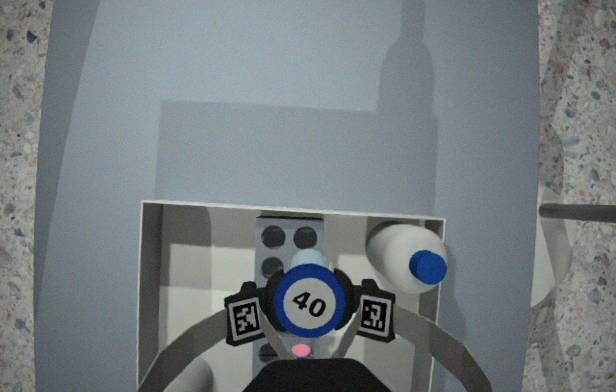

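Request:
execute_actions:
  actions:
    - {"r1":{"base":{"translate_m":-0.1}}}
  cameras: []

Request:
execute_actions:
  actions:
    - {"r1":{"base":{"strafe_m":-1.24},"joints":{"arm_m":0.48}}}
  cameras: []

Request:
execute_actions:
  actions:
    - {"r1":{"joints":{"lift_m":1.0}}}
  cameras: ["r1_wrist_camera"]

Scene clock: 144.63 s.
r1.base_odometry: x=-1.087 y=+0.219 heading=+2.401 (m, m, rad; r1's odometry frame)
r1.turned_by_wheels: +0.000 (rad since the last result)
r1.turned_by_imu: +0.001 (rad since the last result)
r1.base_tilt: forward=+0.0 right=-0.2 (deg)
r1.lidar_m: 0.38 0.42 0.61 4.42 2.09 1.62 1.56 1.66 2.41 1.31 0.56 0.42
r1.base_status: done
r1.joint_positions: lift_m=+1.199 arm_m=+0.487 wrist_yaw_rad=+0.000 wrist_pitch_rad=+1.570 wrist_roll_rad=+1.570 gripper_m=+0.015
r1.joint_status: not commanded
r1.motor_effort: lift_m=+23(23) arm_m=-7(7) wrist_yaw_rad=-1(1) wrist_pitch_rad=+0(0) wrist_roll_rad=+0(0) gripper_m=-8(11) wheel_0=+1(4) wheel_1=-1(7) wheel_2=-1(9) (%)
r1.hand_pose: x=+0.6583 y=-0.0874 z=+1.0889 quat_wxyz=(+0.501, +0.500, +0.500, -0.499) (m; r1's base frame)
r1.wrist_depth_mm: 544 554 549 549 559 1366 1336 / 544 549 554 549 554 1336 1308 / 539 544 544 544 564 1281 1366 / 544 544 554 549 549 1118 1118 / 544 539 517 413 554 1118 1098 / 544 544 209 182 193 1098 1336 / 539 530 480 153 554 1336 1281
r2.base_odometry: x=+0.000 y=+0.000 heading=-2.200 (m, m, rad; r2's odometry frame)
r2.turned_by_wheels: +0.000 (rad since the last result)
r2.turned_by_imu: +0.000 (rad since the last result)
r2.base_tilt: forward=+0.2 right=-0.6 (deg)
r2.lidar_m: 0.96 1.40 3.24 1.47 1.12 1.09 1.17 1.73 3.41 3.65 3.66 0.90
r2.base_status: not commanded
r2.joint_positions: lift_m=+0.400 arm_m=-0.002 wrist_yaw_rad=+0.001 wrist_pitch_rad=+0.004 wrist_roll_rad=+0.012 gripper_m=+0.057
r2.joint_status: not commanded
r2.motor_effort: lift_m=+23(23) arm_m=+0(0) wrist_yaw_rad=-2(1) wrist_pitch_rad=-8(7) wrist_roll_rad=-1(0) gripper_m=-4(4) wheel_0=+1(1) wheel_1=+1(0) wheel_2=+0(0) (%)
r2.hand_pose: x=+0.4571 y=-0.0873 z=+0.5768 quat_wxyz=(+1.000, +0.006, +0.002, +0.000) (m; r2's base frame)
r2.wrist_depth_mm: 1983 - - - - - - / 1863 - - - - - - / - 1464 1098 878 732 668 - / 1921 1863 - - - 1160 - / 1983 1863 - - - - - / 1708 1537 200 1863 199 1160 - / 1229 1182 1160 - 1366 668 1397
pictures: none
No camera images: the call's "cameras" was empty. Leave "cameras" out to get every camera's image.

Scene clock: 150.10 s.
r1.base_odometry: x=-0.250 y=+1.134 heading=+2.401 (m, m, rad; r1's odometry frame)
r1.turned_by_wheels: +0.000 (rad since the last result)
r1.turned_by_imu: +0.004 (rad since the last result)
r1.base_tilt: forward=-0.2 right=-0.1 (deg)
r1.lidar_m: 0.31 0.35 0.51 1.72 2.20 1.69 1.64 1.77 2.51 3.08 0.44 0.33
r1.base_status: done
r1.joint_positions: lift_m=+1.199 arm_m=+0.481 wrist_yaw_rad=+0.000 wrist_pitch_rad=+1.570 wrist_roll_rad=+1.570 gripper_m=+0.015
r1.joint_status: all done
r1.motor_effort: lift_m=+23(23) arm_m=-7(8) wrist_yaw_rad=-2(1) wrist_pitch_rad=+0(0) wrist_roll_rad=+1(0) gripper_m=-10(9) wheel_0=-2(9) wheel_1=+0(9) wheel_2=+1(1) (%)
r1.hand_pose: x=+0.6524 y=-0.0874 z=+1.0889 quat_wxyz=(+0.501, +0.500, +0.500, -0.499) (m; r1's base frame)
r1.wrist_depth_mm: 1308 1308 1308 1308 1308 1308 1336 / 366 768 750 768 778 1336 1336 / 394 500 500 517 512 508 1308 / 399 500 564 569 569 512 1336 / 404 500 564 564 574 525 1118 / 404 500 210 183 194 580 1366 / 402 492 564 153 564 504 1308
r2.base_odometry: x=+0.000 y=+0.000 heading=-2.200 (m, m, rad; r2's odometry frame)
r2.turned_by_wheels: +0.000 (rad since the last result)
r2.turned_by_imu: -0.001 (rad since the last result)
r2.base_tilt: forward=+0.1 right=-0.7 (deg)
r2.lidar_m: 0.93 1.36 3.23 1.46 1.12 1.10 1.21 1.73 3.41 3.68 3.64 0.90
r2.base_status: not commanded
r2.joint_positions: lift_m=+0.400 arm_m=-0.002 wrist_yaw_rad=+0.001 wrist_pitch_rad=+0.004 wrist_roll_rad=+0.012 gripper_m=+0.057
r2.joint_status: not commanded
r2.motor_effort: lift_m=+23(22) arm_m=+0(0) wrist_yaw_rad=-3(2) wrist_pitch_rad=-8(8) wrist_roll_rad=+0(1) gripper_m=-2(3) wheel_0=+1(0) wheel_1=+1(0) wheel_2=+0(0) (%)
r2.hand_pose: x=+0.4571 y=-0.0873 z=+0.5768 quat_wxyz=(+1.000, +0.006, +0.002, +0.000) (m; r2's base frame)
r2.wrist_depth_mm: 1983 - - - - - - / 1863 - - - - - - / - 1464 1118 866 732 668 - / 1983 1921 - - - 1182 - / 1983 1808 - - - - - / 1708 1499 200 1863 199 1138 - / 1255 1205 1138 - 1366 676 1430
pictures: none
No camera images: the call's "cameras" was empty. Leave "cameras" out to get every camera's image.

Scene clock: 152.00 s.
r1.base_odometry: x=-0.250 y=+1.134 heading=+2.401 (m, m, rad; r1's odometry frame)
r1.turned_by_wheels: +0.000 (rad since the last result)
r1.turned_by_imu: +0.001 (rad since the last result)
r1.base_tilt: forward=-0.1 right=-0.1 (deg)
r1.lidar_m: 0.33 0.34 0.50 1.70 2.23 1.68 1.63 1.74 2.53 3.08 0.43 0.32
r1.base_status: not commanded
r1.joint_positions: lift_m=+1.000 arm_m=+0.481 wrist_yaw_rad=+0.000 wrist_pitch_rad=+1.570 wrist_roll_rad=+1.570 gripper_m=+0.015
r1.joint_status: all done
r1.motor_effort: lift_m=+18(22) arm_m=-7(7) wrist_yaw_rad=-1(1) wrist_pitch_rad=-1(0) wrist_roll_rad=+1(0) gripper_m=-9(7) wheel_0=-2(1) wheel_1=+0(0) wheel_2=+1(1) (%)
r1.hand_pose: x=+0.6524 y=-0.0874 z=+0.8899 quat_wxyz=(+0.501, +0.500, +0.500, -0.499) (m; r1's base frame)
r1.wrist_depth_mm: 290 707 699 831 1118 1118 1118 / 303 303 304 306 309 309 310 / 301 303 394 439 377 310 310 / 301 366 366 430 421 349 310 / 304 404 366 342 370 394 310 / 312 364 210 183 193 373 319 / 315 351 366 153 343 343 322
r2.base_odometry: x=+0.000 y=+0.000 heading=-2.200 (m, m, rad; r2's odometry frame)
r2.turned_by_wheels: +0.000 (rad since the last result)
r2.turned_by_imu: +0.000 (rad since the last result)
r2.base_tilt: forward=+0.1 right=-0.6 (deg)
r2.lidar_m: 0.94 1.42 3.24 1.48 1.13 1.10 1.19 1.78 3.41 3.68 3.68 0.91
r2.base_status: not commanded
r2.joint_positions: lift_m=+0.400 arm_m=-0.002 wrist_yaw_rad=+0.001 wrist_pitch_rad=+0.004 wrist_roll_rad=+0.012 gripper_m=+0.057
r2.joint_status: not commanded
r2.motor_effort: lift_m=+23(23) arm_m=+0(0) wrist_yaw_rad=-2(2) wrist_pitch_rad=-9(9) wrist_roll_rad=-3(0) gripper_m=-4(3) wheel_0=+1(1) wheel_1=+0(0) wheel_2=+0(0) (%)
r2.hand_pose: x=+0.4571 y=-0.0873 z=+0.5768 quat_wxyz=(+1.000, +0.006, +0.002, +0.000) (m; r2's base frame)
r2.wrist_depth_mm: 1921 - - - - - - / 1863 - - - - - - / - 1499 1118 854 732 661 - / 1983 1863 - - - 1160 - / 1921 1863 - - - - - / 1661 1499 200 1863 199 1160 - / 1255 1182 1160 - 1336 676 1430
pictures: r1_wrist_camera
Images, in order (width x height): r1_wrist_camera 616x392.

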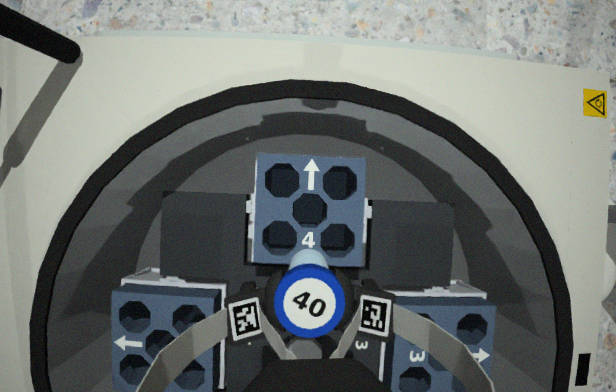

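Request:
execute_actions:
  actions:
    - {"r1":{"base":{"strafe_m":-0.034},"joints":{"lift_m":0.965}}}
  cameras: ["r1_wrist_camera"]

Scene clock: 156.70 s.
r1.base_odometry: x=-0.228 y=+1.159 heading=+2.401 (m, m, rad; r1's odometry frame)
r1.turned_by_wheels: +0.000 (rad since the last result)
r1.turned_by_imu: +0.001 (rad since the last result)
r1.base_tilt: forward=-0.1 right=-0.1 (deg)
r1.lidar_m: 0.31 0.34 0.52 1.73 2.22 1.68 1.64 1.76 2.55 3.04 0.44 0.33
r1.base_status: done
r1.joint_positions: lift_m=+0.965 arm_m=+0.481 wrist_yaw_rad=+0.000 wrist_pitch_rad=+1.570 wrist_roll_rad=+1.570 gripper_m=+0.015
r1.joint_status: all done
r1.motor_effort: lift_m=+18(19) arm_m=-7(7) wrist_yaw_rad=+0(1) wrist_pitch_rad=-1(0) wrist_roll_rad=+1(2) gripper_m=-11(8) wheel_0=+0(10) wheel_1=+0(9) wheel_2=+0(1) (%)
r1.hand_pose: x=+0.6524 y=-0.0874 z=+0.8549 quat_wxyz=(+0.501, +0.500, +0.500, -0.499) (m; r1's base frame)
r1.wrist_depth_mm: 1078 1078 1098 1098 1098 1098 1098 / 268 271 271 272 274 274 1098 / 267 270 270 297 273 273 277 / 268 287 449 394 452 277 274 / 267 342 332 306 336 342 271 / 294 355 211 183 193 368 303 / 312 307 332 153 334 310 320
r2.base_odometry: x=+0.000 y=+0.000 heading=-2.200 (m, m, rad; r2's odometry frame)
r2.turned_by_wheels: +0.000 (rad since the last result)
r2.turned_by_imu: +0.000 (rad since the last result)
r2.base_tilt: forward=+0.2 right=-0.7 (deg)
r2.lidar_m: 0.96 1.41 3.22 1.45 1.12 1.10 1.19 1.76 3.40 3.67 3.65 0.92
r2.base_status: not commanded
r2.joint_positions: lift_m=+0.400 arm_m=-0.002 wrist_yaw_rad=+0.001 wrist_pitch_rad=+0.004 wrist_roll_rad=+0.012 gripper_m=+0.057
r2.joint_status: not commanded
r2.motor_effort: lift_m=+22(23) arm_m=+0(0) wrist_yaw_rad=-2(2) wrist_pitch_rad=-9(8) wrist_roll_rad=-1(0) gripper_m=-4(0) wheel_0=+1(1) wheel_1=+0(0) wheel_2=+0(0) (%)
r2.hand_pose: x=+0.4571 y=-0.0873 z=+0.5768 quat_wxyz=(+1.000, +0.006, +0.002, +0.000) (m; r2's base frame)
r2.wrist_depth_mm: 1983 - - - - - - / 1863 - - - - - - / - 1499 1098 866 732 661 - / 1983 1863 - - - 1160 - / 1983 1863 - - - - - / 1708 1499 200 1863 198 1182 - / 1255 1182 1118 - 1336 676 1430
pictures: r1_wrist_camera
Images, in order (width x height): r1_wrist_camera 616x392.

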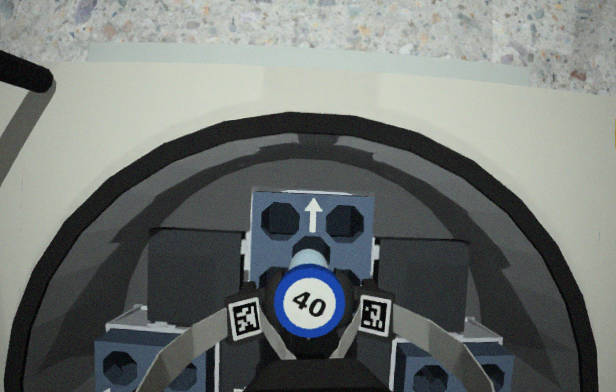

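Request:
execute_actions:
  actions:
    - {"r1":{"base":{"strafe_m":-0.005}}}
  cameras: []

Request:
execute_actions:
  actions:
    - {"r1":{"joints":{"lift_m":0.9},"pace":"slow"}}
  cameras: ["r1_wrist_camera"]

Scene clock: 164.07 s.
r1.base_odometry: x=-0.224 y=+1.163 heading=+2.401 (m, m, rad; r1's odometry frame)
r1.turned_by_wheels: +0.000 (rad since the last result)
r1.turned_by_imu: +0.001 (rad since the last result)
r1.base_tilt: forward=-0.1 right=-0.2 (deg)
r1.lidar_m: 0.31 0.34 0.52 1.71 2.21 1.68 1.63 1.75 2.53 3.04 0.44 0.33
r1.base_status: done
r1.joint_positions: lift_m=+0.965 arm_m=+0.481 wrist_yaw_rad=+0.000 wrist_pitch_rad=+1.570 wrist_roll_rad=+1.570 gripper_m=+0.015
r1.joint_status: not commanded
r1.motor_effort: lift_m=+18(18) arm_m=-7(7) wrist_yaw_rad=+0(1) wrist_pitch_rad=+0(0) wrist_roll_rad=+0(2) gripper_m=-5(11) wheel_0=+2(5) wheel_1=+1(9) wheel_2=+0(1) (%)
r1.hand_pose: x=+0.6524 y=-0.0874 z=+0.8549 quat_wxyz=(+0.501, +0.500, +0.500, -0.499) (m; r1's base frame)
r1.wrist_depth_mm: 1060 1060 1060 1060 1098 1098 1078 / 268 270 270 271 274 539 1098 / 266 270 271 271 273 274 276 / 267 274 452 394 452 274 274 / 266 342 334 306 334 338 272 / 290 370 210 183 193 377 300 / 312 314 330 153 334 309 319
r2.base_odometry: x=+0.000 y=+0.000 heading=-2.200 (m, m, rad; r2's odometry frame)
r2.turned_by_wheels: +0.000 (rad since the last result)
r2.turned_by_imu: +0.000 (rad since the last result)
r2.base_tilt: forward=+0.1 right=-0.6 (deg)
r2.lidar_m: 0.94 1.42 3.21 1.46 1.14 1.11 1.19 1.77 3.42 3.65 3.67 0.89
r2.base_status: not commanded
r2.joint_positions: lift_m=+0.400 arm_m=-0.002 wrist_yaw_rad=+0.001 wrist_pitch_rad=+0.004 wrist_roll_rad=+0.012 gripper_m=+0.057
r2.joint_status: not commanded
r2.motor_effort: lift_m=+23(23) arm_m=+0(0) wrist_yaw_rad=-2(2) wrist_pitch_rad=-8(9) wrist_roll_rad=-1(0) gripper_m=+0(2) wheel_0=+1(1) wheel_1=+0(0) wheel_2=+0(0) (%)
r2.hand_pose: x=+0.4571 y=-0.0873 z=+0.5768 quat_wxyz=(+1.000, +0.006, +0.002, +0.000) (m; r2's base frame)
r2.wrist_depth_mm: 1921 - - - - - - / 1863 - - - - - - / - 1499 1098 866 732 661 - / 1983 1983 - - - 1160 - / 1921 1863 - - - - - / 1708 1537 200 1863 198 1182 - / 1229 1205 1138 - 1366 676 1430
pictures: none
No camera images: the call's "cameras" was empty. Leave "cameras" out to get every camera's image.

Scene clock: 165.50 s.
r1.base_odometry: x=-0.224 y=+1.163 heading=+2.401 (m, m, rad; r1's odometry frame)
r1.turned_by_wheels: +0.000 (rad since the last result)
r1.turned_by_imu: +0.000 (rad since the last result)
r1.base_tilt: forward=+0.0 right=-0.2 (deg)
r1.lidar_m: 0.30 0.33 0.49 1.70 2.19 1.69 1.63 1.74 2.52 3.04 0.47 0.33
r1.base_status: not commanded
r1.joint_positions: lift_m=+0.900 arm_m=+0.481 wrist_yaw_rad=+0.000 wrist_pitch_rad=+1.570 wrist_roll_rad=+1.570 gripper_m=+0.015
r1.joint_status: all done
r1.motor_effort: lift_m=+18(18) arm_m=-7(7) wrist_yaw_rad=-1(2) wrist_pitch_rad=-1(2) wrist_roll_rad=+1(1) gripper_m=-7(10) wheel_0=+2(2) wheel_1=+1(1) wheel_2=+0(0) (%)
r1.hand_pose: x=+0.6523 y=-0.0874 z=+0.7899 quat_wxyz=(+0.500, +0.500, +0.500, -0.500) (m; r1's base frame)
r1.wrist_depth_mm: 205 332 334 732 1008 1025 1042 / 203 206 205 207 208 208 210 / 204 205 224 266 224 208 210 / 201 274 382 271 387 263 205 / 244 296 267 241 270 281 251 / 287 265 210 182 194 270 301 / 290 266 266 153 271 272 314
r2.base_odometry: x=+0.000 y=+0.000 heading=-2.200 (m, m, rad; r2's odometry frame)
r2.turned_by_wheels: +0.000 (rad since the last result)
r2.turned_by_imu: +0.000 (rad since the last result)
r2.base_tilt: forward=+0.3 right=-0.5 (deg)
r2.lidar_m: 0.95 1.39 3.19 1.49 1.12 1.11 1.18 1.74 3.42 3.68 3.67 0.91
r2.base_status: not commanded
r2.joint_positions: lift_m=+0.400 arm_m=-0.002 wrist_yaw_rad=+0.001 wrist_pitch_rad=+0.004 wrist_roll_rad=+0.012 gripper_m=+0.057
r2.joint_status: not commanded
r2.motor_effort: lift_m=+23(22) arm_m=+0(0) wrist_yaw_rad=-3(2) wrist_pitch_rad=-8(10) wrist_roll_rad=-1(0) gripper_m=+0(3) wheel_0=+1(1) wheel_1=+1(0) wheel_2=+0(0) (%)
r2.hand_pose: x=+0.4571 y=-0.0873 z=+0.5768 quat_wxyz=(+1.000, +0.006, +0.002, +0.000) (m; r2's base frame)
r2.wrist_depth_mm: 1921 - - - - - - / 1863 - - - - - - / - 1464 1098 866 732 661 - / 1983 1863 - - - 1160 - / 1983 1863 - - - - - / 1708 1499 200 1863 199 1160 - / 1255 1205 1160 - 1366 668 1397
pictures: r1_wrist_camera
Images, in order (width x height): r1_wrist_camera 616x392.

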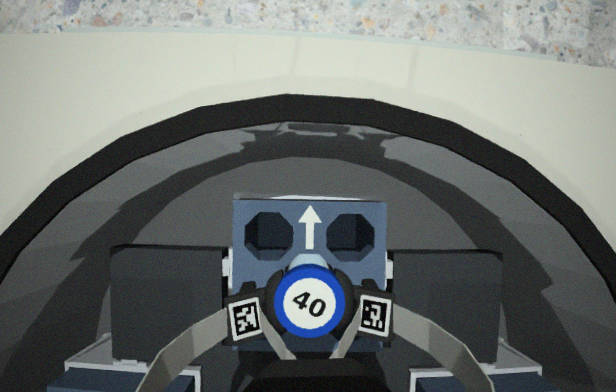

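Request:
execute_actions:
  actions:
    - {"r1":{"joints":{"gripper_m":0.07}}}
  cameras: ["r1_wrist_camera"]

Scene clock: 172.97 s.
r1.base_odometry: x=-0.224 y=+1.163 heading=+2.401 (m, m, rad; r1's odometry frame)
r1.turned_by_wheels: +0.000 (rad since the last result)
r1.turned_by_imu: +0.001 (rad since the last result)
r1.base_tilt: forward=-0.1 right=-0.1 (deg)
r1.lidar_m: 0.32 0.33 0.49 1.72 2.22 1.68 1.63 1.75 2.55 3.04 0.47 0.32
r1.base_status: not commanded
r1.joint_positions: lift_m=+0.900 arm_m=+0.481 wrist_yaw_rad=+0.000 wrist_pitch_rad=+1.571 wrist_roll_rad=+1.570 gripper_m=+0.070
r1.joint_status: all done
r1.motor_effort: lift_m=+18(18) arm_m=-7(7) wrist_yaw_rad=+0(1) wrist_pitch_rad=-3(3) wrist_roll_rad=+0(1) gripper_m=+0(9) wheel_0=+2(2) wheel_1=+1(1) wheel_2=+0(0) (%)
r1.hand_pose: x=+0.6522 y=-0.0874 z=+0.7899 quat_wxyz=(+0.500, +0.500, +0.500, -0.500) (m; r1's base frame)
r1.wrist_depth_mm: 206 336 336 750 1025 1025 1060 / 206 206 208 209 208 211 212 / 206 206 227 267 226 210 211 / 202 274 387 272 389 265 207 / 243 277 271 244 272 309 255 / 290 267 209 243 195 273 303 / 307 270 268 150 271 271 301
r2.base_odometry: x=+0.000 y=+0.000 heading=-2.200 (m, m, rad; r2's odometry frame)
r2.turned_by_wheels: +0.000 (rad since the last result)
r2.turned_by_imu: +0.000 (rad since the last result)
r2.base_tilt: forward=+0.4 right=-0.7 (deg)
r2.lidar_m: 0.96 1.40 3.22 1.48 1.12 1.10 1.19 1.75 3.40 3.66 3.66 0.90
r2.base_status: not commanded
r2.joint_positions: lift_m=+0.400 arm_m=-0.002 wrist_yaw_rad=+0.001 wrist_pitch_rad=+0.004 wrist_roll_rad=+0.012 gripper_m=+0.057
r2.joint_status: not commanded
r2.motor_effort: lift_m=+23(22) arm_m=+0(1) wrist_yaw_rad=-2(1) wrist_pitch_rad=-9(8) wrist_roll_rad=+0(0) gripper_m=-2(4) wheel_0=+1(1) wheel_1=+0(1) wheel_2=+0(0) (%)
r2.hand_pose: x=+0.4571 y=-0.0873 z=+0.5768 quat_wxyz=(+1.000, +0.006, +0.002, +0.000) (m; r2's base frame)
r2.wrist_depth_mm: 1983 - - - - - - / 1863 - - - - - - / - 1464 1078 854 732 661 - / 1921 1863 - - - 1160 - / - 1863 - - - - - / 1661 1499 200 1863 198 1138 - / 1255 1205 1160 - 1336 668 1430
pictures: r1_wrist_camera
Images, in order (width x height): r1_wrist_camera 616x392.

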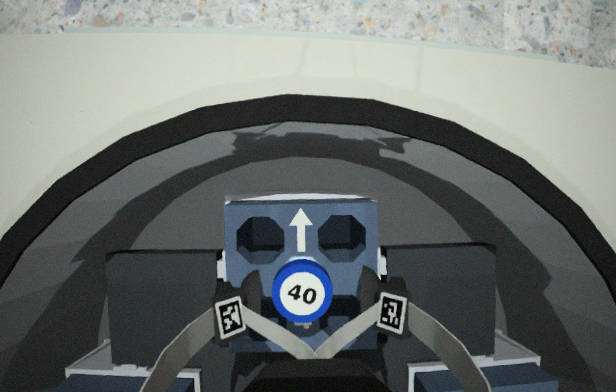

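Request:
execute_actions:
  actions:
    - {"r1":{"joints":{"lift_m":1.05}}}
  cameras: []

Request:
execute_actions:
  actions:
    - {"r1":{"base":{"strafe_m":0.2}}}
  cameras: ["r1_wrist_camera","r1_head_camera"]

Scene clock: 178.77 s.
r1.base_odometry: x=-0.224 y=+1.163 heading=+2.401 (m, m, rad; r1's odometry frame)
r1.turned_by_wheels: +0.000 (rad since the last result)
r1.turned_by_imu: +0.001 (rad since the last result)
r1.base_tilt: forward=-0.2 right=-0.2 (deg)
r1.lidar_m: 0.31 0.32 0.48 1.71 2.22 1.69 1.63 1.74 2.56 3.03 0.46 0.33
r1.base_status: not commanded
r1.joint_positions: lift_m=+1.050 arm_m=+0.481 wrist_yaw_rad=+0.000 wrist_pitch_rad=+1.570 wrist_roll_rad=+1.570 gripper_m=+0.070
r1.joint_status: all done
r1.motor_effort: lift_m=+23(24) arm_m=-7(7) wrist_yaw_rad=+2(1) wrist_pitch_rad=-1(8) wrist_roll_rad=+1(2) gripper_m=-2(4) wheel_0=+2(2) wheel_1=+1(1) wheel_2=+0(0) (%)
r1.hand_pose: x=+0.6522 y=-0.0874 z=+0.9395 quat_wxyz=(+0.500, +0.500, +0.500, -0.500) (m; r1's base frame)
r1.wrist_depth_mm: 1160 1118 1160 1138 1182 1182 1160 / 1138 603 609 615 621 1160 1182 / 349 353 353 357 357 359 364 / 353 353 504 477 473 359 359 / 351 402 418 392 421 375 359 / 351 421 211 415 197 410 362 / 353 397 402 144 394 384 359
r2.base_odometry: x=+0.000 y=+0.000 heading=-2.200 (m, m, rad; r2's odometry frame)
r2.turned_by_wheels: +0.000 (rad since the last result)
r2.turned_by_imu: +0.000 (rad since the last result)
r2.base_tilt: forward=+0.2 right=-0.6 (deg)
r2.lidar_m: 0.94 1.37 3.22 1.47 1.12 1.09 1.20 1.78 3.39 3.67 3.65 0.91
r2.base_status: not commanded
r2.joint_positions: lift_m=+0.400 arm_m=-0.002 wrist_yaw_rad=+0.001 wrist_pitch_rad=+0.004 wrist_roll_rad=+0.012 gripper_m=+0.057
r2.joint_status: not commanded
r2.motor_effort: lift_m=+23(23) arm_m=+0(0) wrist_yaw_rad=-3(2) wrist_pitch_rad=-9(9) wrist_roll_rad=-3(1) gripper_m=-5(2) wheel_0=+1(1) wheel_1=+0(1) wheel_2=+0(0) (%)
r2.hand_pose: x=+0.4571 y=-0.0873 z=+0.5768 quat_wxyz=(+1.000, +0.006, +0.002, +0.000) (m; r2's base frame)
r2.wrist_depth_mm: 1983 - - - - - - / 1863 - - - - - - / - 1464 1118 854 732 668 - / 1921 1863 - - - 1160 - / 1983 1863 - - - - - / 1708 1499 200 1863 199 1160 - / 1229 1182 1138 - 1366 668 1464
pictures: none
No camera images: the call's "cameras" was empty. Leave "cameras" out to get every camera's image.

Scene clock: 180.70 s.
r1.base_odometry: x=-0.359 y=+1.015 heading=+2.401 (m, m, rad; r1's odometry frame)
r1.turned_by_wheels: +0.000 (rad since the last result)
r1.turned_by_imu: +0.000 (rad since the last result)
r1.base_tilt: forward=-0.1 right=-0.1 (deg)
r1.lidar_m: 0.33 0.36 0.53 1.73 2.21 1.64 1.62 1.74 2.50 3.23 0.44 0.33
r1.base_status: done
r1.joint_positions: lift_m=+1.050 arm_m=+0.481 wrist_yaw_rad=+0.000 wrist_pitch_rad=+1.570 wrist_roll_rad=+1.570 gripper_m=+0.070
r1.joint_status: not commanded
r1.motor_effort: lift_m=+23(23) arm_m=-7(7) wrist_yaw_rad=-1(1) wrist_pitch_rad=-2(1) wrist_roll_rad=+1(1) gripper_m=-3(1) wheel_0=+1(7) wheel_1=-2(8) wheel_2=+0(0) (%)
r1.hand_pose: x=+0.6522 y=-0.0874 z=+0.9395 quat_wxyz=(+0.500, +0.500, +0.500, -0.500) (m; r1's base frame)
r1.wrist_depth_mm: 353 357 466 394 442 359 359 / 351 415 415 407 421 397 364 / 351 413 421 415 418 415 359 / 351 402 421 399 402 399 359 / 347 424 415 418 418 421 359 / 349 379 211 392 198 359 661 / 351 351 402 144 392 359 768
r2.base_odometry: x=+0.000 y=+0.000 heading=-2.200 (m, m, rad; r2's odometry frame)
r2.turned_by_wheels: +0.000 (rad since the last result)
r2.turned_by_imu: +0.000 (rad since the last result)
r2.base_tilt: forward=+0.3 right=-0.6 (deg)
r2.lidar_m: 0.94 1.41 3.21 1.47 1.14 1.08 1.19 1.77 3.41 3.66 3.67 0.90
r2.base_status: not commanded
r2.joint_positions: lift_m=+0.400 arm_m=-0.002 wrist_yaw_rad=+0.001 wrist_pitch_rad=+0.004 wrist_roll_rad=+0.012 gripper_m=+0.057
r2.joint_status: not commanded
r2.motor_effort: lift_m=+23(23) arm_m=-1(0) wrist_yaw_rad=-2(2) wrist_pitch_rad=-9(9) wrist_roll_rad=-1(1) gripper_m=-3(1) wheel_0=+0(1) wheel_1=+1(0) wheel_2=+0(0) (%)
r2.hand_pose: x=+0.4571 y=-0.0873 z=+0.5768 quat_wxyz=(+1.000, +0.006, +0.002, +0.000) (m; r2's base frame)
r2.wrist_depth_mm: 1983 - - - - - - / 1863 - - - - - - / - 1464 1078 866 732 661 - / 1983 1863 - - - 1182 - / 1921 1808 - - - - - / 1708 1499 200 1863 199 1160 - / 1229 1182 1160 - 1366 676 1366
pictures: r1_head_camera, r1_wrist_camera
Images, in order (width x height): r1_head_camera 420x560, r1_wrist_camera 616x392.

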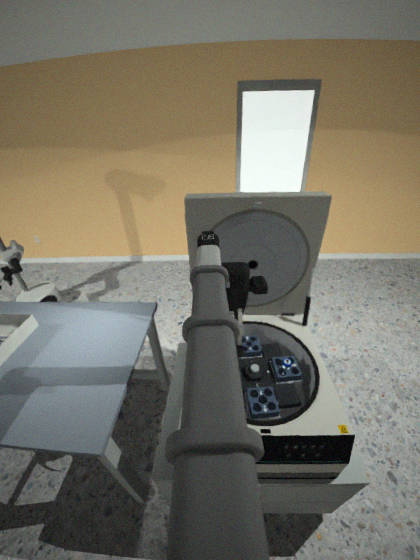

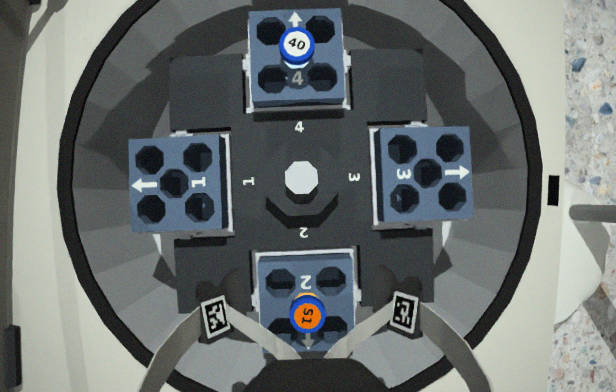

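Request:
zoom_image:
  camera: "r1_wrist_camera"
  region: [110, 0, 502, 392]

Region (110, 0, 502, 392) of r1_wrist_camera's 616x392 image, scaled by 1.286.

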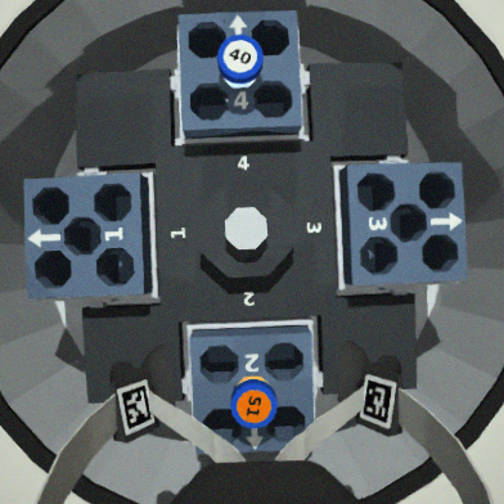

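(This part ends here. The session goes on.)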